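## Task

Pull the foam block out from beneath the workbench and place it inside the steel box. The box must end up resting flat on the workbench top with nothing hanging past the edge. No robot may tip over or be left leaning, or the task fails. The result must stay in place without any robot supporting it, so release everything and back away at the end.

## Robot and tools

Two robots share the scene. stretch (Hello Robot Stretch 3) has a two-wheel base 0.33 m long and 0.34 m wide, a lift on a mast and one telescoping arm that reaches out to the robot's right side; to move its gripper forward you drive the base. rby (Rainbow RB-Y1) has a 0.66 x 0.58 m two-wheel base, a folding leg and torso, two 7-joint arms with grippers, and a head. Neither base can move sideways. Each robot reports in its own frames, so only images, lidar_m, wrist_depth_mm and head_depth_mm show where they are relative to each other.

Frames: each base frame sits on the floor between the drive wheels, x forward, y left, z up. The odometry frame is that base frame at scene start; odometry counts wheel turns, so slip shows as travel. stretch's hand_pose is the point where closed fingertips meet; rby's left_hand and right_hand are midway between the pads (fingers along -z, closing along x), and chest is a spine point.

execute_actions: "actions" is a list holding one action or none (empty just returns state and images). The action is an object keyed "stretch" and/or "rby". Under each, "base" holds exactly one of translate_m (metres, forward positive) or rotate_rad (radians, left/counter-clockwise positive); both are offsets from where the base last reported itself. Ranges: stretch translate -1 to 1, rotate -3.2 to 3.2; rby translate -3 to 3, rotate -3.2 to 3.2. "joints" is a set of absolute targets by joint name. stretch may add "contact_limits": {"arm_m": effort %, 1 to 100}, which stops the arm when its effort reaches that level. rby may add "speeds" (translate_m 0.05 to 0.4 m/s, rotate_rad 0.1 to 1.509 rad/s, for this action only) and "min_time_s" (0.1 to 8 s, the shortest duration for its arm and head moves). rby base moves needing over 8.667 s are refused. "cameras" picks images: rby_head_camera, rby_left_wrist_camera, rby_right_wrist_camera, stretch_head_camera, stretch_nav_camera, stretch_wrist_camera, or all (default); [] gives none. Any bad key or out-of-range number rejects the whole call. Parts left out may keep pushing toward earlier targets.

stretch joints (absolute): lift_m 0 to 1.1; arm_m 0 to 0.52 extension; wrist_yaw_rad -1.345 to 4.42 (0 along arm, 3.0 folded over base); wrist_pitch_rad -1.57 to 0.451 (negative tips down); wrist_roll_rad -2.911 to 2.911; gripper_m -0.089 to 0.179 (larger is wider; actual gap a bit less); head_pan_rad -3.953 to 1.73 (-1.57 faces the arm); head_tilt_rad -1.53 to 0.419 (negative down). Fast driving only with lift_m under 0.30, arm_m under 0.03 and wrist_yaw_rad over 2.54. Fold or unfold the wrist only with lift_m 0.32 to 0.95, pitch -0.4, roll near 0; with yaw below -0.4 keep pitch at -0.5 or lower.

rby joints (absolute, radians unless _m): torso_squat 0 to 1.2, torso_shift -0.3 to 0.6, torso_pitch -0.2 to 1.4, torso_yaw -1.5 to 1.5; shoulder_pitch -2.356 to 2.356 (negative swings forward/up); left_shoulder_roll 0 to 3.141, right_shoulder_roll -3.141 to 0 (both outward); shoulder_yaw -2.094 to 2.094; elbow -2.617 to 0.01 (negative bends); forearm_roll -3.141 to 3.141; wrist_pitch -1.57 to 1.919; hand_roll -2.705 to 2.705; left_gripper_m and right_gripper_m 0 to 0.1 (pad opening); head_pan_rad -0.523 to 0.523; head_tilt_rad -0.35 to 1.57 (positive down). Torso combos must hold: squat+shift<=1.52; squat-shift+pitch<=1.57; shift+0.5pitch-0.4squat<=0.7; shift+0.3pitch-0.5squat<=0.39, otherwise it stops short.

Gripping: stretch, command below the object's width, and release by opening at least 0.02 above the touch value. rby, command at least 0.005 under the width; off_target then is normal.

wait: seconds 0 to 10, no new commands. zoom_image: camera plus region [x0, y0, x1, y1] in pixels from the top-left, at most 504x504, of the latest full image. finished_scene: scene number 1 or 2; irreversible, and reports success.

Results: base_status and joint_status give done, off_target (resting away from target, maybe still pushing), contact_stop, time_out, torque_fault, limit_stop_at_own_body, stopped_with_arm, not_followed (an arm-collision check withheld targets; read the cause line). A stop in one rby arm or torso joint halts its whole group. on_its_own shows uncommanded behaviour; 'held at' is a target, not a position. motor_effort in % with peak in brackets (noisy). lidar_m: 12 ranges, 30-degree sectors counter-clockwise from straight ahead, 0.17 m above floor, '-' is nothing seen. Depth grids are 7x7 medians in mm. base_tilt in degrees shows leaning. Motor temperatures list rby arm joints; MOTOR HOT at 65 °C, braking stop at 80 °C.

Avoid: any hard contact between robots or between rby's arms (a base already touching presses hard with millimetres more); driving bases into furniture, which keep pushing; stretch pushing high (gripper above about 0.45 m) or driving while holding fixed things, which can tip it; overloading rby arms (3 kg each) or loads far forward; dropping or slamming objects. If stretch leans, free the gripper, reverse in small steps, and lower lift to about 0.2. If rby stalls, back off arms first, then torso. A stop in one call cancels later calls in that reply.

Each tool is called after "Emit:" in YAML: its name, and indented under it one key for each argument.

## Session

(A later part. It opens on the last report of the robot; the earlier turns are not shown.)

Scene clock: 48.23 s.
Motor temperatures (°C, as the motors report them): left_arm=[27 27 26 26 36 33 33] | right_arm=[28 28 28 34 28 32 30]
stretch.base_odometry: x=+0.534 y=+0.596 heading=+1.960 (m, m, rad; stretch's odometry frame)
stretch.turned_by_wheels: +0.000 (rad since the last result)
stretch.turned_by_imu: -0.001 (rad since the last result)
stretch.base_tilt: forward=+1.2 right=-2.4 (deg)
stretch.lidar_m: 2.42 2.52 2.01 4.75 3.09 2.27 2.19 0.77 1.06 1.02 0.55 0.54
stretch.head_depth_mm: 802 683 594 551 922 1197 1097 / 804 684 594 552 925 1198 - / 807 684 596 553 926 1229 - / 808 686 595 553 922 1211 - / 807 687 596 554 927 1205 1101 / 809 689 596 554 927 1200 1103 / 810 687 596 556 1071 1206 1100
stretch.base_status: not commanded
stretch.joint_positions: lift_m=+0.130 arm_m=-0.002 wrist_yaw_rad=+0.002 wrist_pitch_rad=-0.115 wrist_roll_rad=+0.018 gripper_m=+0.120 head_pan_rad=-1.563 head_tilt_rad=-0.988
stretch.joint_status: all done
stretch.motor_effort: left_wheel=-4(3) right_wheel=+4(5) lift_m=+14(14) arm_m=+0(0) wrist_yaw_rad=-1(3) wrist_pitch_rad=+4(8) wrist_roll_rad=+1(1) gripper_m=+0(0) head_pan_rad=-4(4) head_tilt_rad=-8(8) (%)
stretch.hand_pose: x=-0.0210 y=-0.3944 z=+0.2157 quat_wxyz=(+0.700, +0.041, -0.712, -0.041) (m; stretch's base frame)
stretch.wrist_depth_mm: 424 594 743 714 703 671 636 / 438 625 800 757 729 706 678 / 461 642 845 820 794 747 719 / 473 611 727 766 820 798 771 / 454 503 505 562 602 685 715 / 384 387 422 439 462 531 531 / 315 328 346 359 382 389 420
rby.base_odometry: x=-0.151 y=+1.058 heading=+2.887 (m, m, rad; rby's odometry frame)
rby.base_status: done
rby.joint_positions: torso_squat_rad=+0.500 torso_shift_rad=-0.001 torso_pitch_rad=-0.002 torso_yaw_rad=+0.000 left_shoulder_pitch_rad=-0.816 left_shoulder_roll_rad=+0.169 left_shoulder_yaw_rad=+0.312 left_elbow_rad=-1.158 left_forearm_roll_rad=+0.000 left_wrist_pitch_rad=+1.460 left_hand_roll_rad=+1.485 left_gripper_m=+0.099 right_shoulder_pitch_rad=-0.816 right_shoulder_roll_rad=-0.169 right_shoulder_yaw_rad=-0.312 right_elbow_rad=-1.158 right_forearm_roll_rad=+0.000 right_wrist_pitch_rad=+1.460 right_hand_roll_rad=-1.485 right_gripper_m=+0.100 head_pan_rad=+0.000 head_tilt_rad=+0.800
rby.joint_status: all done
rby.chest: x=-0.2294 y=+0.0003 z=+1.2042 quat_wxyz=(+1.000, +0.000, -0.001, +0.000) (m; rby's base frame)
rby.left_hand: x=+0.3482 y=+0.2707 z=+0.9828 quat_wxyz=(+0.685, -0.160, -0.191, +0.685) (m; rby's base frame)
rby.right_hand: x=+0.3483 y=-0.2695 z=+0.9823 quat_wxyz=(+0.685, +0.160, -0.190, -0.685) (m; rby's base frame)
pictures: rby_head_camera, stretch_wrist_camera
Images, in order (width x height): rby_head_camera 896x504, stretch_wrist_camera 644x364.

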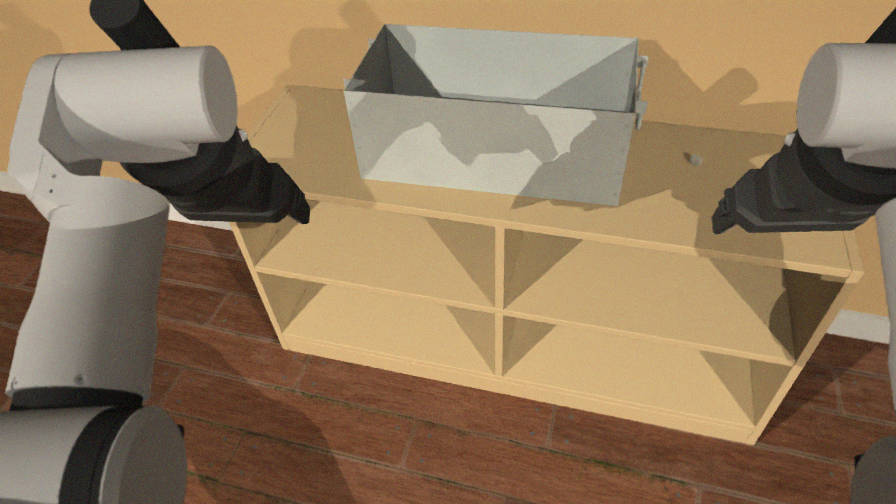

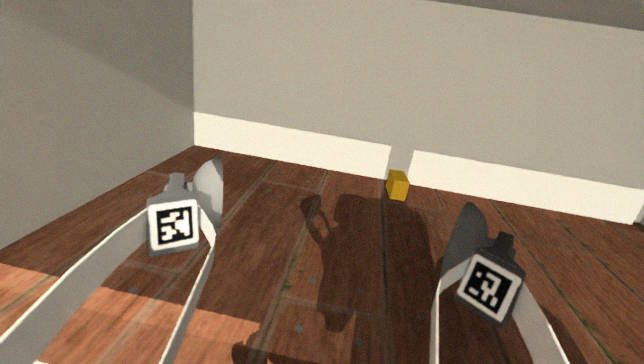

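Emit:
execute_actions:
  actions:
    - {"stretch":{"base":{"rotate_rad":-0.5},"joints":{"head_tilt_rad":-1.3}},"rby":{"base":{"translate_m":0.406},"joints":{"head_tilt_rad":1.0}}}
  cameras: ["stretch_nav_camera"]

Emit:
execute_actions:
  actions:
    - {"stretch":{"base":{"translate_m":0.23}},"rby":{"base":{"rotate_rad":-0.173}}}
  cameras: ["stretch_nav_camera","rby_head_camera","rby_left_wrist_camera","rby_right_wrist_camera"]

Scene clock: 52.80 s.
Motor temperatures (°C, as the motors report them): left_arm=[27 27 26 26 36 33 33] | right_arm=[28 28 28 34 28 32 30]
stretch.base_odometry: x=+0.534 y=+0.596 heading=+1.460 (m, m, rad; stretch's odometry frame)
stretch.turned_by_wheels: -0.500 (rad since the last result)
stretch.turned_by_imu: -0.496 (rad since the last result)
stretch.base_tilt: forward=+1.2 right=-2.3 (deg)
stretch.lidar_m: 0.54 2.42 2.53 2.27 4.79 3.03 2.26 2.19 0.77 1.05 1.02 0.54
stretch.head_depth_mm: 539 961 1346 1298 1247 1191 1138 / 531 948 1341 1304 1258 - 1145 / 530 935 1292 1300 - - 1129 / 530 521 923 1284 - 1171 1142 / 531 511 908 1285 1244 1193 1140 / 531 504 904 1273 1249 1191 1141 / 531 503 891 883 1235 1186 1144
stretch.base_status: done
stretch.joint_positions: lift_m=+0.130 arm_m=-0.002 wrist_yaw_rad=+0.001 wrist_pitch_rad=-0.116 wrist_roll_rad=+0.018 gripper_m=+0.120 head_pan_rad=-1.563 head_tilt_rad=-1.284
stretch.joint_status: all done
stretch.motor_effort: left_wheel=+3(7) right_wheel=-5(7) lift_m=+14(14) arm_m=+0(0) wrist_yaw_rad=-2(1) wrist_pitch_rad=+4(4) wrist_roll_rad=+0(1) gripper_m=+2(1) head_pan_rad=-3(4) head_tilt_rad=-11(40) (%)
stretch.hand_pose: x=-0.0212 y=-0.3944 z=+0.2155 quat_wxyz=(+0.700, +0.041, -0.712, -0.041) (m; stretch's base frame)
stretch.wrist_depth_mm: 636 672 746 792 860 640 522 / 648 721 780 871 935 674 525 / 695 758 825 921 951 683 519 / 589 647 718 777 833 698 529 / 465 507 500 564 606 636 532 / 388 388 417 440 464 528 448 / 314 329 346 362 308 331 397
rby.base_odometry: x=-0.544 y=+1.160 heading=+2.887 (m, m, rad; rby's odometry frame)
rby.base_status: done
rby.joint_positions: torso_squat_rad=+0.500 torso_shift_rad=-0.001 torso_pitch_rad=-0.002 torso_yaw_rad=+0.000 left_shoulder_pitch_rad=-0.816 left_shoulder_roll_rad=+0.169 left_shoulder_yaw_rad=+0.312 left_elbow_rad=-1.158 left_forearm_roll_rad=+0.000 left_wrist_pitch_rad=+1.460 left_hand_roll_rad=+1.485 left_gripper_m=+0.099 right_shoulder_pitch_rad=-0.816 right_shoulder_roll_rad=-0.169 right_shoulder_yaw_rad=-0.312 right_elbow_rad=-1.158 right_forearm_roll_rad=+0.000 right_wrist_pitch_rad=+1.460 right_hand_roll_rad=-1.485 right_gripper_m=+0.100 head_pan_rad=+0.000 head_tilt_rad=+1.000
rby.joint_status: all done
rby.chest: x=-0.2294 y=+0.0003 z=+1.2042 quat_wxyz=(+1.000, +0.000, -0.001, +0.000) (m; rby's base frame)
rby.left_hand: x=+0.3483 y=+0.2707 z=+0.9828 quat_wxyz=(+0.685, -0.160, -0.191, +0.685) (m; rby's base frame)
rby.right_hand: x=+0.3483 y=-0.2695 z=+0.9823 quat_wxyz=(+0.685, +0.160, -0.190, -0.685) (m; rby's base frame)
pictures: stretch_nav_camera (sideways: a quarter turn counterclockwise sets it upright)
Images, in order (width x height): stretch_nav_camera 672x504.

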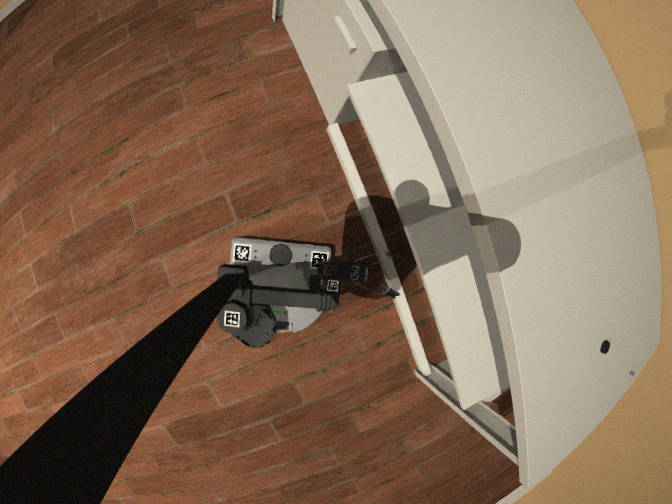

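Scene clock: 56.30 s.
Motor temperatures (°C, as the motors report them): left_arm=[28 27 26 26 36 33 33] | right_arm=[28 28 28 34 28 32 30]
stretch.base_odometry: x=+0.560 y=+0.824 heading=+1.460 (m, m, rad; stretch's odometry frame)
stretch.turned_by_wheels: +0.000 (rad since the last result)
stretch.turned_by_imu: -0.001 (rad since the last result)
stretch.base_tilt: forward=+1.1 right=-2.4 (deg)
stretch.lidar_m: 0.38 2.22 2.32 2.33 4.90 3.30 2.47 0.93 0.95 0.94 0.65 0.32
stretch.head_depth_mm: 530 511 1293 1300 1239 1190 1138 / 530 503 915 1294 1261 - 1148 / 530 503 889 1290 - - 1132 / 530 503 488 1236 - 1177 1142 / 531 502 482 877 1244 1186 1142 / 531 504 479 859 1233 1191 1139 / 531 503 478 484 1203 1194 1140
stretch.base_status: done
stretch.joint_positions: lift_m=+0.130 arm_m=-0.002 wrist_yaw_rad=+0.001 wrist_pitch_rad=-0.116 wrist_roll_rad=+0.018 gripper_m=+0.120 head_pan_rad=-1.563 head_tilt_rad=-1.284
stretch.joint_status: not commanded
stretch.motor_effort: left_wheel=+3(10) right_wheel=-5(7) lift_m=+14(14) arm_m=+0(0) wrist_yaw_rad=-1(1) wrist_pitch_rad=+4(4) wrist_roll_rad=+1(1) gripper_m=+1(0) head_pan_rad=-4(4) head_tilt_rad=-10(11) (%)
stretch.hand_pose: x=-0.0212 y=-0.3944 z=+0.2155 quat_wxyz=(+0.700, +0.041, -0.712, -0.041) (m; stretch's base frame)
stretch.wrist_depth_mm: 543 587 635 683 766 843 635 / 558 608 676 736 798 885 700 / 602 666 723 790 891 919 696 / 597 657 739 738 861 863 707 / 453 501 506 560 610 684 660 / 386 385 416 438 460 527 528 / 307 329 341 362 375 382 423
rby.base_odometry: x=-0.544 y=+1.160 heading=+2.714 (m, m, rad; rby's odometry frame)
rby.base_status: done
rby.joint_positions: torso_squat_rad=+0.500 torso_shift_rad=-0.001 torso_pitch_rad=-0.002 torso_yaw_rad=+0.000 left_shoulder_pitch_rad=-0.816 left_shoulder_roll_rad=+0.169 left_shoulder_yaw_rad=+0.312 left_elbow_rad=-1.158 left_forearm_roll_rad=+0.000 left_wrist_pitch_rad=+1.460 left_hand_roll_rad=+1.485 left_gripper_m=+0.099 right_shoulder_pitch_rad=-0.816 right_shoulder_roll_rad=-0.169 right_shoulder_yaw_rad=-0.312 right_elbow_rad=-1.158 right_forearm_roll_rad=+0.000 right_wrist_pitch_rad=+1.460 right_hand_roll_rad=-1.485 right_gripper_m=+0.100 head_pan_rad=+0.000 head_tilt_rad=+1.000
rby.joint_status: not commanded
rby.chest: x=-0.2294 y=+0.0003 z=+1.2042 quat_wxyz=(+1.000, +0.000, -0.001, +0.000) (m; rby's base frame)
rby.left_hand: x=+0.3483 y=+0.2707 z=+0.9828 quat_wxyz=(+0.685, -0.160, -0.191, +0.685) (m; rby's base frame)
rby.right_hand: x=+0.3483 y=-0.2694 z=+0.9823 quat_wxyz=(+0.685, +0.160, -0.190, -0.685) (m; rby's base frame)
pictures: rby_head_camera, rby_left_wrist_camera, rby_right_wrist_camera, stretch_nav_camera (sideways: a quarter turn counterclockwise sets it upright)
Images, in order (width x height): rby_head_camera 896x504, rby_left_wrist_camera 644x364, rby_right_wrist_camera 644x364, stretch_nav_camera 672x504.

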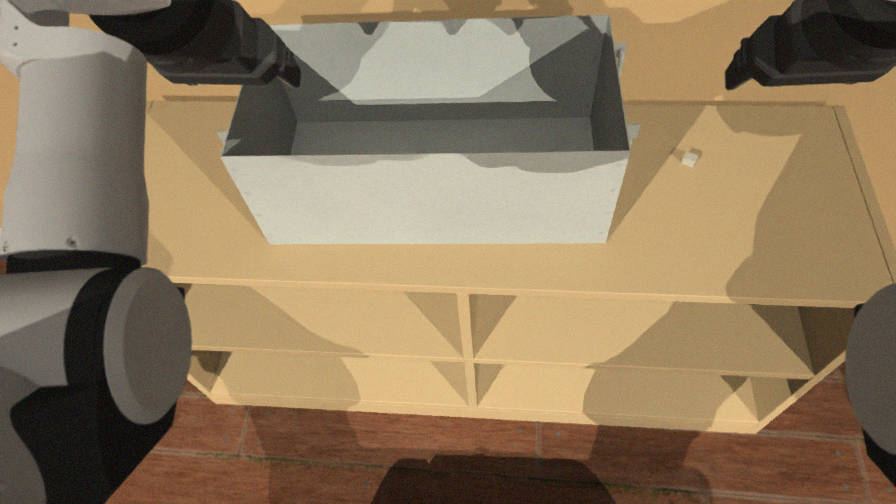

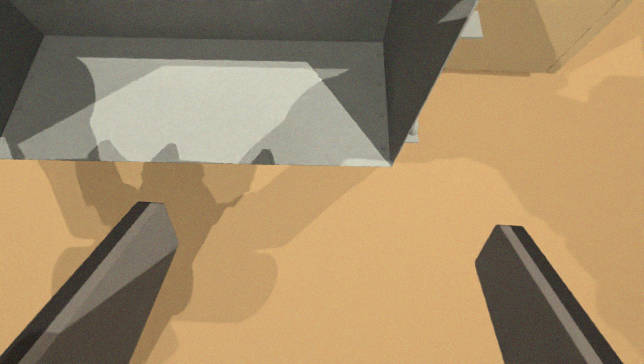

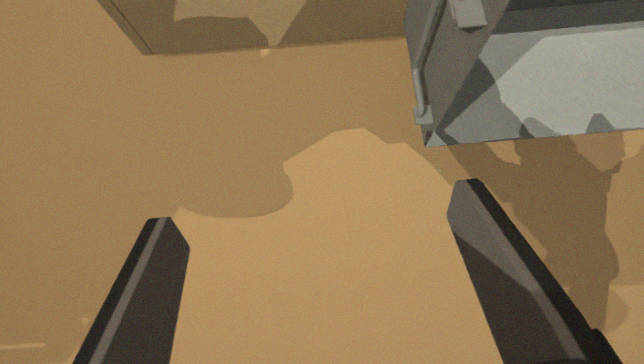

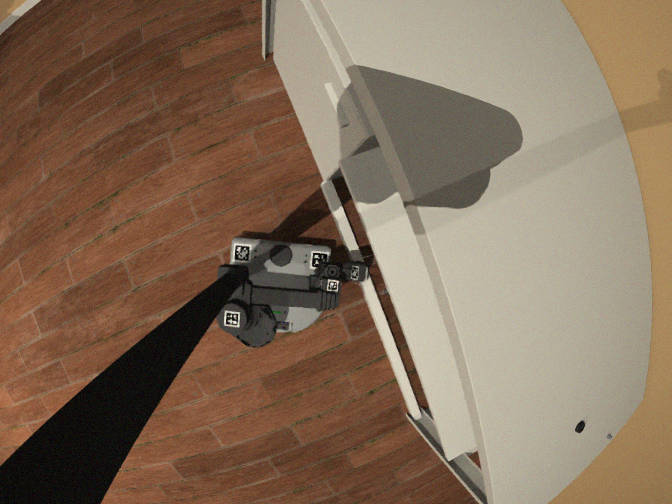

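Emit:
execute_actions:
  actions:
    - {"stretch":{"base":{"rotate_rad":0.33}},"rby":{"base":{"translate_m":-0.25}}}
  cameras: ["stretch_nav_camera","stretch_wrist_camera"]

Emit:
execute_actions:
  actions:
    - {"stretch":{"joints":{"arm_m":0.25,"lift_m":0.09,"wrist_pitch_rad":-0.3}},"rby":{"base":{"rotate_rad":0.3}}}
  cameras: ["stretch_wrist_camera"]

Scene clock: 64.57 s.
Motor temperatures (°C, as the motors report them): left_arm=[28 27 26 26 36 33 33] | right_arm=[28 28 28 34 28 32 30]
stretch.base_odometry: x=+0.560 y=+0.824 heading=+1.790 (m, m, rad; stretch's odometry frame)
stretch.turned_by_wheels: +0.330 (rad since the last result)
stretch.turned_by_imu: +0.326 (rad since the last result)
stretch.base_tilt: forward=+1.1 right=-2.5 (deg)
stretch.lidar_m: 0.64 2.23 2.25 2.22 4.11 2.63 2.41 0.93 1.00 0.91 0.33 0.32
stretch.head_depth_mm: 530 503 488 1279 1246 1190 1136 / 530 504 488 1277 1257 - 1145 / 530 503 485 1244 - - 1132 / 530 503 481 881 - 1179 1141 / 531 503 482 883 1244 1191 1139 / 532 503 478 872 1250 1190 1139 / 531 504 478 815 1245 1193 1141
stretch.base_status: done
stretch.joint_positions: lift_m=+0.130 arm_m=-0.002 wrist_yaw_rad=+0.001 wrist_pitch_rad=-0.116 wrist_roll_rad=+0.018 gripper_m=+0.120 head_pan_rad=-1.563 head_tilt_rad=-1.284
stretch.joint_status: not commanded
stretch.motor_effort: left_wheel=-4(6) right_wheel=+4(10) lift_m=+14(14) arm_m=+0(0) wrist_yaw_rad=+0(1) wrist_pitch_rad=+5(5) wrist_roll_rad=+0(0) gripper_m=+1(2) head_pan_rad=-4(4) head_tilt_rad=-11(11) (%)
stretch.hand_pose: x=-0.0212 y=-0.3943 z=+0.2155 quat_wxyz=(+0.700, +0.041, -0.712, -0.041) (m; stretch's base frame)
stretch.wrist_depth_mm: 326 479 608 626 631 632 636 / 337 495 652 657 661 677 673 / 346 515 689 695 711 731 716 / 352 503 707 728 746 775 759 / 366 460 512 562 606 684 717 / 356 390 423 431 455 534 534 / 313 331 347 359 375 390 416
rby.base_odometry: x=-0.317 y=+1.057 heading=+2.713 (m, m, rad; rby's odometry frame)
rby.base_status: done
rby.joint_positions: torso_squat_rad=+0.500 torso_shift_rad=-0.001 torso_pitch_rad=-0.002 torso_yaw_rad=+0.000 left_shoulder_pitch_rad=-0.816 left_shoulder_roll_rad=+0.169 left_shoulder_yaw_rad=+0.312 left_elbow_rad=-1.158 left_forearm_roll_rad=+0.000 left_wrist_pitch_rad=+1.460 left_hand_roll_rad=+1.485 left_gripper_m=+0.099 right_shoulder_pitch_rad=-0.816 right_shoulder_roll_rad=-0.169 right_shoulder_yaw_rad=-0.312 right_elbow_rad=-1.158 right_forearm_roll_rad=+0.000 right_wrist_pitch_rad=+1.460 right_hand_roll_rad=-1.485 right_gripper_m=+0.100 head_pan_rad=+0.000 head_tilt_rad=+1.000
rby.joint_status: not commanded
rby.chest: x=-0.2295 y=+0.0003 z=+1.2042 quat_wxyz=(+1.000, +0.000, -0.001, +0.000) (m; rby's base frame)
rby.left_hand: x=+0.3482 y=+0.2707 z=+0.9829 quat_wxyz=(+0.685, -0.160, -0.191, +0.685) (m; rby's base frame)
rby.right_hand: x=+0.3482 y=-0.2695 z=+0.9823 quat_wxyz=(+0.685, +0.160, -0.190, -0.685) (m; rby's base frame)
pictures: stretch_nav_camera (sideways: a quarter turn counterclockwise sets it upright), stretch_wrist_camera
Images, in order (width x height): stretch_nav_camera 672x504, stretch_wrist_camera 644x364.

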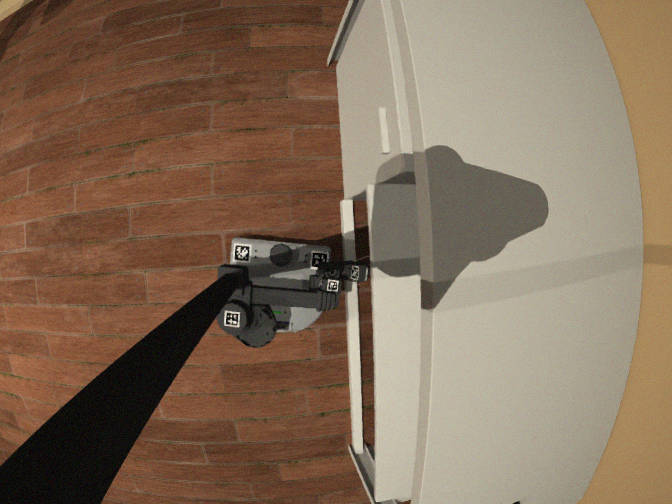

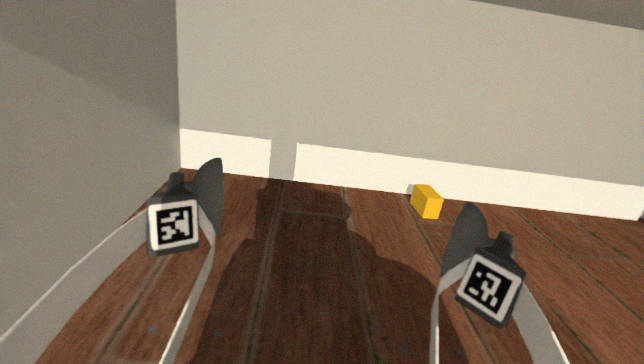

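Scene clock: 67.67 s.
Motor temperatures (°C, as the motors report them): left_arm=[28 27 26 26 36 33 33] | right_arm=[28 28 28 34 28 32 30]
stretch.base_odometry: x=+0.560 y=+0.824 heading=+1.790 (m, m, rad; stretch's odometry frame)
stretch.turned_by_wheels: +0.000 (rad since the last result)
stretch.turned_by_imu: +0.000 (rad since the last result)
stretch.base_tilt: forward=+1.1 right=-2.3 (deg)
stretch.lidar_m: 0.64 2.23 2.15 2.11 4.14 2.64 2.41 0.93 1.00 0.91 0.33 0.33
stretch.head_depth_mm: 530 503 488 1274 1242 1188 1142 / 530 503 488 1276 1257 - 1151 / 531 503 484 884 - - 1133 / 532 503 482 1234 - 1171 1140 / 530 503 481 883 1244 1192 1142 / 531 503 478 873 1242 1189 1141 / 530 503 478 816 1248 1185 1144
stretch.base_status: not commanded
stretch.joint_positions: lift_m=+0.090 arm_m=+0.250 wrist_yaw_rad=+0.001 wrist_pitch_rad=-0.315 wrist_roll_rad=+0.018 gripper_m=+0.120 head_pan_rad=-1.563 head_tilt_rad=-1.284
stretch.joint_status: all done
stretch.motor_effort: left_wheel=-3(4) right_wheel=+4(5) lift_m=+14(10) arm_m=+2(3) wrist_yaw_rad=+0(1) wrist_pitch_rad=+4(3) wrist_roll_rad=+0(0) gripper_m=+1(1) head_pan_rad=-4(4) head_tilt_rad=-11(9) (%)
stretch.hand_pose: x=-0.0213 y=-0.6309 z=+0.1268 quat_wxyz=(+0.692, +0.110, -0.704, -0.112) (m; stretch's base frame)
stretch.wrist_depth_mm: 374 386 391 387 387 396 391 / 391 427 425 426 423 428 426 / 395 450 457 478 470 473 475 / 358 379 400 419 443 429 498 / 298 311 317 335 350 380 389 / 262 262 275 280 287 323 318 / 221 230 237 243 251 255 274
rby.base_odometry: x=-0.316 y=+1.056 heading=+3.013 (m, m, rad; rby's odometry frame)
rby.base_status: done
rby.joint_positions: torso_squat_rad=+0.500 torso_shift_rad=-0.001 torso_pitch_rad=-0.002 torso_yaw_rad=+0.000 left_shoulder_pitch_rad=-0.816 left_shoulder_roll_rad=+0.169 left_shoulder_yaw_rad=+0.312 left_elbow_rad=-1.158 left_forearm_roll_rad=+0.000 left_wrist_pitch_rad=+1.460 left_hand_roll_rad=+1.485 left_gripper_m=+0.099 right_shoulder_pitch_rad=-0.816 right_shoulder_roll_rad=-0.169 right_shoulder_yaw_rad=-0.312 right_elbow_rad=-1.158 right_forearm_roll_rad=+0.000 right_wrist_pitch_rad=+1.460 right_hand_roll_rad=-1.485 right_gripper_m=+0.100 head_pan_rad=+0.000 head_tilt_rad=+1.000
rby.joint_status: not commanded
rby.chest: x=-0.2295 y=+0.0003 z=+1.2042 quat_wxyz=(+1.000, +0.000, -0.001, +0.000) (m; rby's base frame)
rby.left_hand: x=+0.3482 y=+0.2706 z=+0.9829 quat_wxyz=(+0.685, -0.160, -0.191, +0.685) (m; rby's base frame)
rby.right_hand: x=+0.3482 y=-0.2695 z=+0.9823 quat_wxyz=(+0.685, +0.160, -0.190, -0.685) (m; rby's base frame)
pictures: stretch_wrist_camera
Images, in order (width x height): stretch_wrist_camera 644x364.

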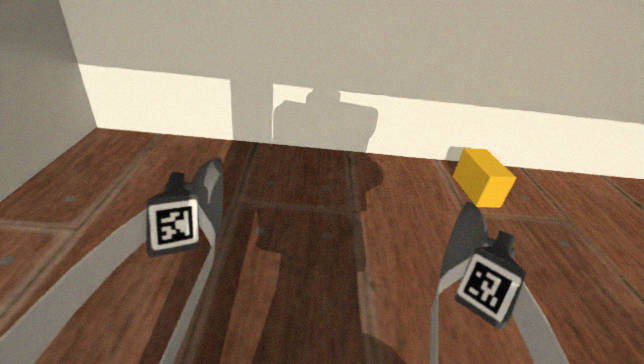

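Emit:
execute_actions:
  actions:
    - {"stretch":{"base":{"translate_m":-0.17}},"rby":{"base":{"translate_m":0.29}}}
  cameras: ["stretch_wrist_camera"]

Emit:
execute_actions:
  actions:
    - {"stretch":{"joints":{"arm_m":0.38,"lift_m":0.04}},"rby":{"base":{"rotate_rad":-0.3}}}
  cameras: ["stretch_wrist_camera","rby_head_camera","rby_left_wrist_camera","rby_right_wrist_camera"]

Scene clock: 71.50 s.
Motor temperatures (°C, as the motors report them): left_arm=[28 27 26 26 36 33 33] | right_arm=[29 28 28 34 28 32 30]
stretch.base_odometry: x=+0.596 y=+0.658 heading=+1.790 (m, m, rad; stretch's odometry frame)
stretch.turned_by_wheels: +0.000 (rad since the last result)
stretch.turned_by_imu: +0.000 (rad since the last result)
stretch.base_tilt: forward=+1.2 right=-2.4 (deg)
stretch.lidar_m: 0.71 2.40 2.37 4.83 3.84 2.45 2.24 0.78 0.96 0.94 0.61 0.46
stretch.head_depth_mm: 531 503 888 1287 1243 1191 1140 / 531 503 523 1289 1261 - 1145 / 531 503 500 1251 - - 1133 / 531 503 489 1257 - 1173 1141 / 531 503 488 1241 1243 1188 1139 / 531 503 485 883 1243 1193 1141 / 531 503 482 880 1245 1188 1144
stretch.base_status: done
stretch.joint_positions: lift_m=+0.090 arm_m=+0.250 wrist_yaw_rad=+0.001 wrist_pitch_rad=-0.315 wrist_roll_rad=+0.018 gripper_m=+0.120 head_pan_rad=-1.563 head_tilt_rad=-1.284
stretch.joint_status: not commanded
stretch.motor_effort: left_wheel=-3(9) right_wheel=+4(5) lift_m=+14(14) arm_m=+2(3) wrist_yaw_rad=+0(0) wrist_pitch_rad=+4(4) wrist_roll_rad=+1(1) gripper_m=+1(0) head_pan_rad=-4(4) head_tilt_rad=-10(11) (%)
stretch.hand_pose: x=-0.0213 y=-0.6309 z=+0.1268 quat_wxyz=(+0.692, +0.110, -0.704, -0.112) (m; stretch's base frame)
stretch.wrist_depth_mm: 414 416 418 412 417 415 409 / 449 451 456 451 453 449 455 / 447 473 481 483 498 498 496 / 365 380 406 413 447 467 490 / 298 318 317 338 354 378 395 / 265 263 277 283 291 322 322 / 222 230 237 246 253 259 271
rby.base_odometry: x=-0.604 y=+1.094 heading=+3.013 (m, m, rad; rby's odometry frame)
rby.base_status: done
rby.joint_positions: torso_squat_rad=+0.500 torso_shift_rad=-0.001 torso_pitch_rad=-0.002 torso_yaw_rad=+0.000 left_shoulder_pitch_rad=-0.816 left_shoulder_roll_rad=+0.169 left_shoulder_yaw_rad=+0.312 left_elbow_rad=-1.158 left_forearm_roll_rad=+0.000 left_wrist_pitch_rad=+1.460 left_hand_roll_rad=+1.485 left_gripper_m=+0.099 right_shoulder_pitch_rad=-0.816 right_shoulder_roll_rad=-0.169 right_shoulder_yaw_rad=-0.312 right_elbow_rad=-1.158 right_forearm_roll_rad=+0.000 right_wrist_pitch_rad=+1.460 right_hand_roll_rad=-1.485 right_gripper_m=+0.100 head_pan_rad=+0.000 head_tilt_rad=+1.000
rby.joint_status: not commanded
rby.chest: x=-0.2294 y=+0.0003 z=+1.2042 quat_wxyz=(+1.000, +0.000, -0.001, +0.000) (m; rby's base frame)
rby.left_hand: x=+0.3483 y=+0.2706 z=+0.9828 quat_wxyz=(+0.685, -0.160, -0.191, +0.685) (m; rby's base frame)
rby.right_hand: x=+0.3483 y=-0.2695 z=+0.9822 quat_wxyz=(+0.685, +0.160, -0.190, -0.685) (m; rby's base frame)
pictures: stretch_wrist_camera
Images, in order (width x height): stretch_wrist_camera 644x364.

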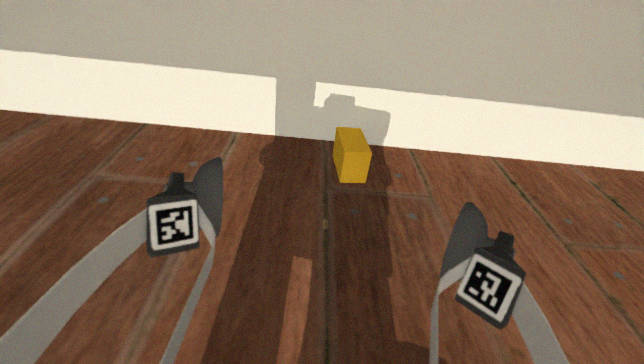

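Scene clock: 73.70 s.
Motor temperatures (°C, as the motors report them): left_arm=[28 27 26 26 36 33 33] | right_arm=[29 28 28 34 28 32 30]
stretch.base_odometry: x=+0.596 y=+0.658 heading=+1.790 (m, m, rad; stretch's odometry frame)
stretch.turned_by_wheels: +0.000 (rad since the last result)
stretch.turned_by_imu: +0.000 (rad since the last result)
stretch.base_tilt: forward=+1.2 right=-2.4 (deg)
stretch.lidar_m: 0.71 2.40 2.47 4.84 3.83 2.44 2.24 0.78 0.95 0.94 0.62 0.46
stretch.head_depth_mm: 530 502 888 1288 1244 1191 1139 / 531 502 523 1286 1259 1171 1144 / 530 504 500 1252 - - 1133 / 531 502 488 1249 - 1172 1139 / 530 503 489 1243 1244 1188 1141 / 531 503 486 884 1245 1189 1140 / 531 503 482 883 1245 1191 1140
stretch.base_status: not commanded
stretch.joint_positions: lift_m=+0.040 arm_m=+0.380 wrist_yaw_rad=+0.001 wrist_pitch_rad=-0.315 wrist_roll_rad=+0.018 gripper_m=+0.120 head_pan_rad=-1.563 head_tilt_rad=-1.284
stretch.joint_status: all done
stretch.motor_effort: left_wheel=-3(2) right_wheel=+4(4) lift_m=+14(17) arm_m=+2(3) wrist_yaw_rad=+0(1) wrist_pitch_rad=+4(4) wrist_roll_rad=+1(0) gripper_m=+2(2) head_pan_rad=-4(4) head_tilt_rad=-10(10) (%)
stretch.hand_pose: x=-0.0213 y=-0.7609 z=+0.0767 quat_wxyz=(+0.692, +0.110, -0.704, -0.112) (m; stretch's base frame)
stretch.wrist_depth_mm: 296 294 298 294 295 293 291 / 322 325 321 326 321 322 322 / 337 347 354 347 349 351 357 / 281 297 312 293 342 364 382 / 232 248 249 263 276 298 301 / 205 205 215 223 230 251 248 / 172 179 185 193 198 201 211
rby.base_odometry: x=-0.604 y=+1.094 heading=+2.714 (m, m, rad; rby's odometry frame)
rby.base_status: done
rby.joint_positions: torso_squat_rad=+0.500 torso_shift_rad=-0.001 torso_pitch_rad=-0.002 torso_yaw_rad=+0.000 left_shoulder_pitch_rad=-0.816 left_shoulder_roll_rad=+0.169 left_shoulder_yaw_rad=+0.312 left_elbow_rad=-1.158 left_forearm_roll_rad=+0.000 left_wrist_pitch_rad=+1.460 left_hand_roll_rad=+1.485 left_gripper_m=+0.099 right_shoulder_pitch_rad=-0.816 right_shoulder_roll_rad=-0.169 right_shoulder_yaw_rad=-0.312 right_elbow_rad=-1.158 right_forearm_roll_rad=+0.000 right_wrist_pitch_rad=+1.460 right_hand_roll_rad=-1.485 right_gripper_m=+0.100 head_pan_rad=+0.000 head_tilt_rad=+1.000
rby.joint_status: not commanded
rby.chest: x=-0.2294 y=+0.0003 z=+1.2042 quat_wxyz=(+1.000, +0.000, -0.001, +0.000) (m; rby's base frame)
rby.left_hand: x=+0.3483 y=+0.2707 z=+0.9828 quat_wxyz=(+0.685, -0.160, -0.191, +0.685) (m; rby's base frame)
rby.right_hand: x=+0.3483 y=-0.2694 z=+0.9822 quat_wxyz=(+0.685, +0.160, -0.190, -0.685) (m; rby's base frame)
pictures: rby_head_camera, rby_left_wrist_camera, rby_right_wrist_camera, stretch_wrist_camera
Images, in order (width x height): rby_head_camera 896x504, rby_left_wrist_camera 644x364, rby_right_wrist_camera 644x364, stretch_wrist_camera 644x364.

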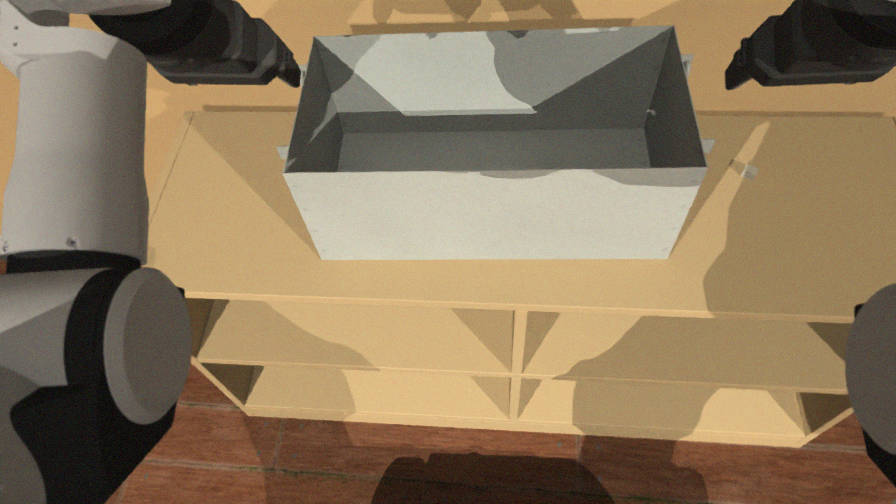

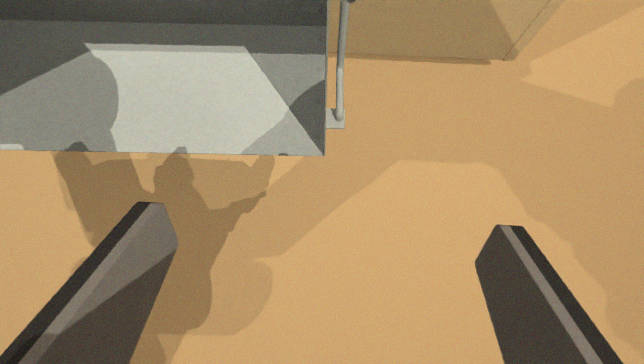

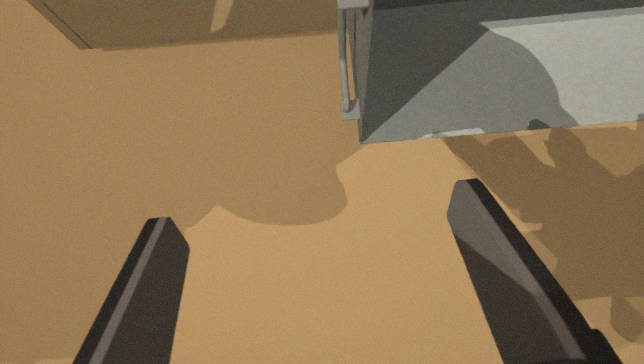

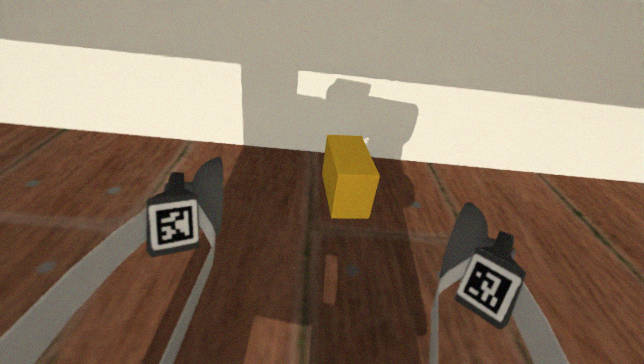

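Emit:
execute_actions:
  actions:
    - {"stretch":{"joints":{"arm_m":0.44,"lift_m":0.005}},"rby":{"base":{"translate_m":0.09},"joints":{"right_shoulder_pitch_rad":-0.824,"right_shoulder_roll_rad":-0.14,"right_shoulder_yaw_rad":-0.285,"right_hand_roll_rad":-1.525,"left_wrist_pitch_rad":1.31,"right_wrist_pitch_rad":1.31,"torso_squat_rad":0.7,"head_tilt_rad":0.9}}}
  cameras: ["stretch_wrist_camera","rby_head_camera","rby_left_wrist_camera","rby_right_wrist_camera"]

Scene clock: 77.50 s.
Motor temperatures (°C, as the motors report them): left_arm=[28 27 26 26 36 33 33] | right_arm=[29 28 28 34 28 32 30]
stretch.base_odometry: x=+0.596 y=+0.658 heading=+1.790 (m, m, rad; stretch's odometry frame)
stretch.turned_by_wheels: +0.000 (rad since the last result)
stretch.turned_by_imu: +0.000 (rad since the last result)
stretch.base_tilt: forward=+1.0 right=-2.4 (deg)
stretch.lidar_m: 0.71 2.40 2.52 4.84 3.83 2.45 2.24 0.77 0.96 0.94 0.61 0.46
stretch.head_depth_mm: 530 502 889 1287 1243 1189 1137 / 530 503 523 1281 1263 1173 1146 / 530 503 500 1257 - - 1135 / 531 503 488 1252 - 1174 1140 / 530 503 488 1239 1242 1190 1139 / 530 503 485 881 1245 1189 1138 / 531 503 482 880 1247 1194 1141
stretch.base_status: not commanded
stretch.joint_positions: lift_m=+0.005 arm_m=+0.440 wrist_yaw_rad=+0.001 wrist_pitch_rad=-0.315 wrist_roll_rad=+0.018 gripper_m=+0.120 head_pan_rad=-1.563 head_tilt_rad=-1.284
stretch.joint_status: all done
stretch.motor_effort: left_wheel=-3(3) right_wheel=+4(4) lift_m=+14(16) arm_m=+2(2) wrist_yaw_rad=+1(0) wrist_pitch_rad=+4(4) wrist_roll_rad=+0(1) gripper_m=+1(1) head_pan_rad=-4(4) head_tilt_rad=-10(11) (%)
stretch.hand_pose: x=-0.0213 y=-0.8208 z=+0.0417 quat_wxyz=(+0.692, +0.110, -0.704, -0.112) (m; stretch's base frame)
stretch.wrist_depth_mm: 240 243 241 239 241 240 239 / 260 264 261 260 263 263 262 / 277 281 285 278 288 286 286 / 225 239 252 226 270 294 305 / 189 200 199 205 219 239 243 / - 166 172 179 184 201 200 / 140 145 149 153 158 162 171
rby.base_odometry: x=-0.686 y=+1.131 heading=+2.713 (m, m, rad; rby's odometry frame)
rby.base_status: done
rby.joint_positions: torso_squat_rad=+0.700 torso_shift_rad=-0.001 torso_pitch_rad=-0.002 torso_yaw_rad=+0.000 left_shoulder_pitch_rad=-0.816 left_shoulder_roll_rad=+0.169 left_shoulder_yaw_rad=+0.312 left_elbow_rad=-1.158 left_forearm_roll_rad=+0.000 left_wrist_pitch_rad=+1.310 left_hand_roll_rad=+1.485 left_gripper_m=+0.099 right_shoulder_pitch_rad=-0.824 right_shoulder_roll_rad=-0.140 right_shoulder_yaw_rad=-0.285 right_elbow_rad=-1.158 right_forearm_roll_rad=+0.000 right_wrist_pitch_rad=+1.310 right_hand_roll_rad=-1.525 right_gripper_m=+0.100 head_pan_rad=+0.000 head_tilt_rad=+0.900
rby.joint_status: all done
rby.chest: x=-0.2294 y=+0.0003 z=+1.1253 quat_wxyz=(+1.000, +0.000, -0.001, +0.000) (m; rby's base frame)
rby.left_hand: x=+0.3772 y=+0.2731 z=+0.9229 quat_wxyz=(+0.670, -0.206, -0.246, +0.670) (m; rby's base frame)
rby.right_hand: x=+0.3785 y=-0.2469 z=+0.9217 quat_wxyz=(+0.670, +0.216, -0.236, -0.670) (m; rby's base frame)
pictures: rby_head_camera, rby_left_wrist_camera, rby_right_wrist_camera, stretch_wrist_camera
Images, in order (width x height): rby_head_camera 896x504, rby_left_wrist_camera 644x364, rby_right_wrist_camera 644x364, stretch_wrist_camera 644x364.

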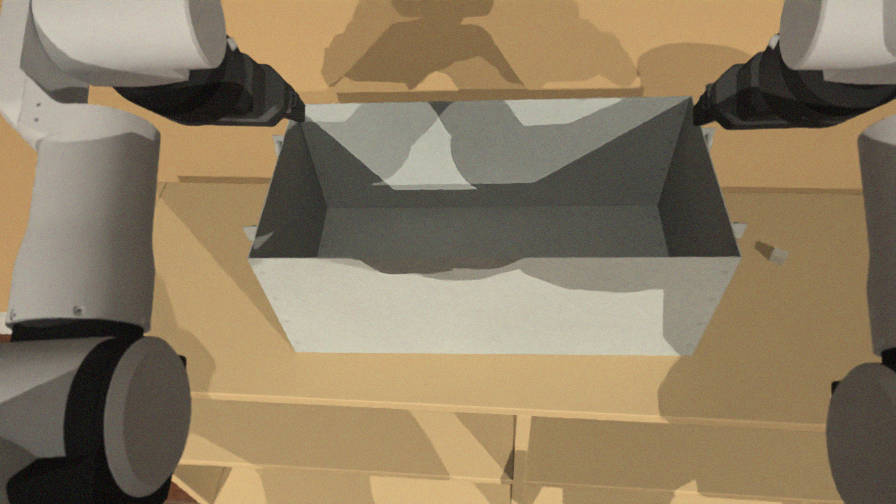

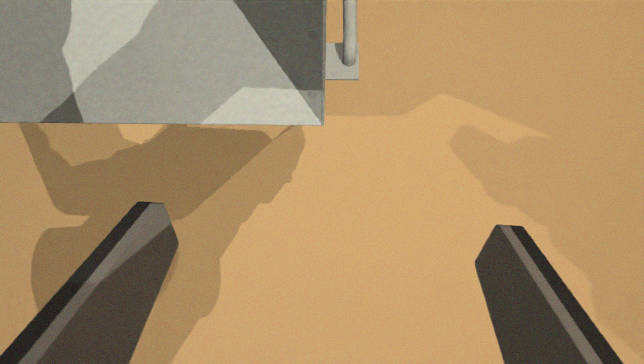

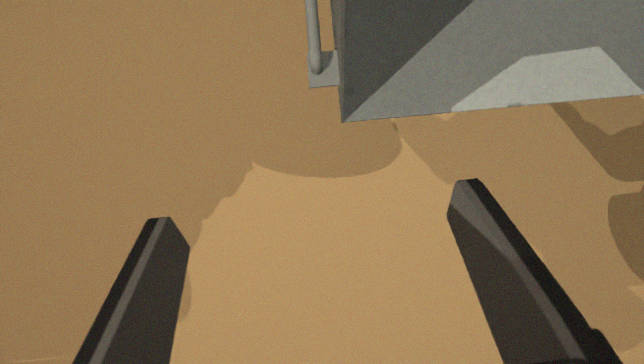

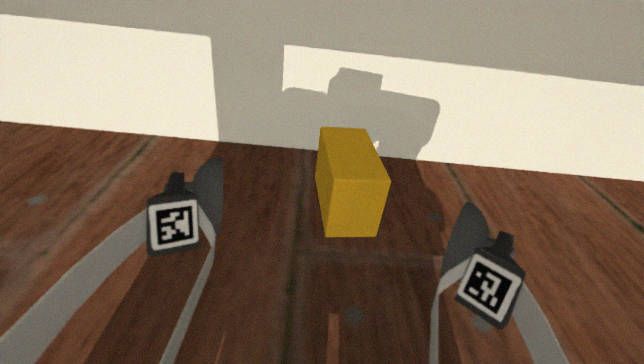

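Emit:
execute_actions:
  actions:
    - {"stretch":{"joints":{"arm_m":0.50}},"rby":{"joints":{"torso_squat_rad":0.8,"head_tilt_rad":1.0}}}
  cameras: ["stretch_wrist_camera","rby_head_camera","rby_left_wrist_camera","rby_right_wrist_camera"]

Scene clock: 80.40 s.
Motor temperatures (°C, as the motors report them): left_arm=[28 27 26 26 36 33 33] | right_arm=[29 28 28 34 28 32 30]
stretch.base_odometry: x=+0.596 y=+0.658 heading=+1.790 (m, m, rad; stretch's odometry frame)
stretch.turned_by_wheels: +0.000 (rad since the last result)
stretch.turned_by_imu: +0.000 (rad since the last result)
stretch.base_tilt: forward=+1.1 right=-2.5 (deg)
stretch.lidar_m: 0.71 2.40 2.52 4.83 3.83 2.44 2.24 0.77 0.96 0.94 0.61 0.46
stretch.head_depth_mm: 529 502 885 1289 1244 1189 1143 / 530 504 523 1286 1263 1174 1147 / 530 503 499 1255 - - 1133 / 531 503 489 1254 - 1175 1137 / 531 504 489 1246 1243 1188 1140 / 531 503 485 883 1243 1189 1149 / 530 503 481 883 1241 1191 1141
stretch.base_status: not commanded
stretch.joint_positions: lift_m=+0.005 arm_m=+0.500 wrist_yaw_rad=+0.001 wrist_pitch_rad=-0.315 wrist_roll_rad=+0.018 gripper_m=+0.120 head_pan_rad=-1.563 head_tilt_rad=-1.284
stretch.joint_status: all done
stretch.motor_effort: left_wheel=-3(3) right_wheel=+4(4) lift_m=+14(14) arm_m=+2(2) wrist_yaw_rad=+0(0) wrist_pitch_rad=+4(4) wrist_roll_rad=+0(1) gripper_m=+2(1) head_pan_rad=-4(3) head_tilt_rad=-10(10) (%)
stretch.hand_pose: x=-0.0213 y=-0.8808 z=+0.0417 quat_wxyz=(+0.692, +0.110, -0.704, -0.112) (m; stretch's base frame)
stretch.wrist_depth_mm: 183 184 185 184 185 185 185 / 201 201 202 202 201 202 201 / 223 222 222 222 223 223 222 / 225 235 240 190 247 249 247 / 188 198 199 157 221 239 242 / - 165 173 152 179 201 200 / 140 144 149 153 159 162 170
rby.base_odometry: x=-0.686 y=+1.131 heading=+2.713 (m, m, rad; rby's odometry frame)
rby.base_status: not commanded
rby.joint_positions: torso_squat_rad=+0.800 torso_shift_rad=-0.001 torso_pitch_rad=-0.002 torso_yaw_rad=+0.000 left_shoulder_pitch_rad=-0.816 left_shoulder_roll_rad=+0.169 left_shoulder_yaw_rad=+0.312 left_elbow_rad=-1.158 left_forearm_roll_rad=+0.000 left_wrist_pitch_rad=+1.310 left_hand_roll_rad=+1.485 left_gripper_m=+0.099 right_shoulder_pitch_rad=-0.824 right_shoulder_roll_rad=-0.140 right_shoulder_yaw_rad=-0.285 right_elbow_rad=-1.158 right_forearm_roll_rad=+0.000 right_wrist_pitch_rad=+1.310 right_hand_roll_rad=-1.525 right_gripper_m=+0.100 head_pan_rad=+0.000 head_tilt_rad=+1.000
rby.joint_status: all done
rby.chest: x=-0.2294 y=+0.0002 z=+1.0776 quat_wxyz=(+1.000, +0.000, -0.001, +0.000) (m; rby's base frame)
rby.left_hand: x=+0.3772 y=+0.2730 z=+0.8752 quat_wxyz=(+0.670, -0.206, -0.246, +0.670) (m; rby's base frame)
rby.right_hand: x=+0.3785 y=-0.2469 z=+0.8740 quat_wxyz=(+0.670, +0.216, -0.236, -0.670) (m; rby's base frame)
pictures: rby_head_camera, rby_left_wrist_camera, rby_right_wrist_camera, stretch_wrist_camera
Images, in order (width x height): rby_head_camera 896x504, rby_left_wrist_camera 644x364, rby_right_wrist_camera 644x364, stretch_wrist_camera 644x364.

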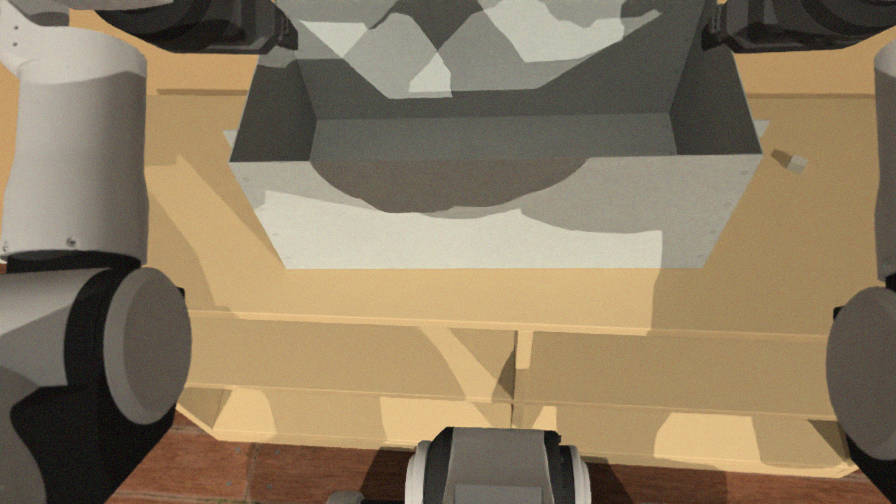

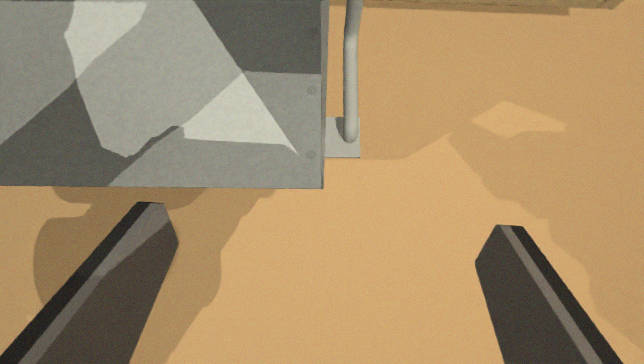

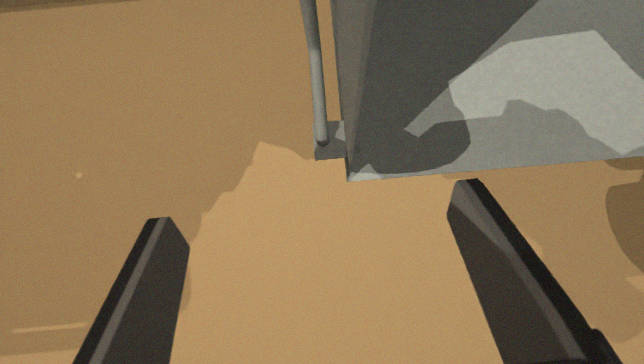

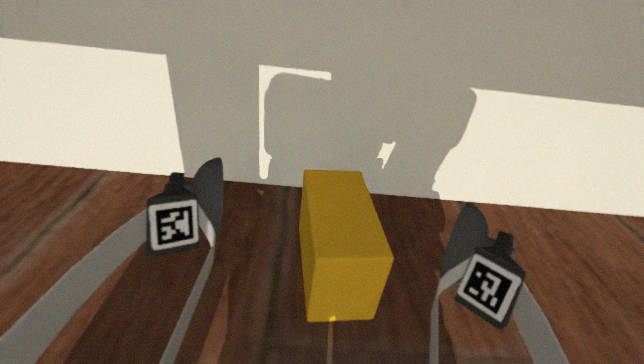

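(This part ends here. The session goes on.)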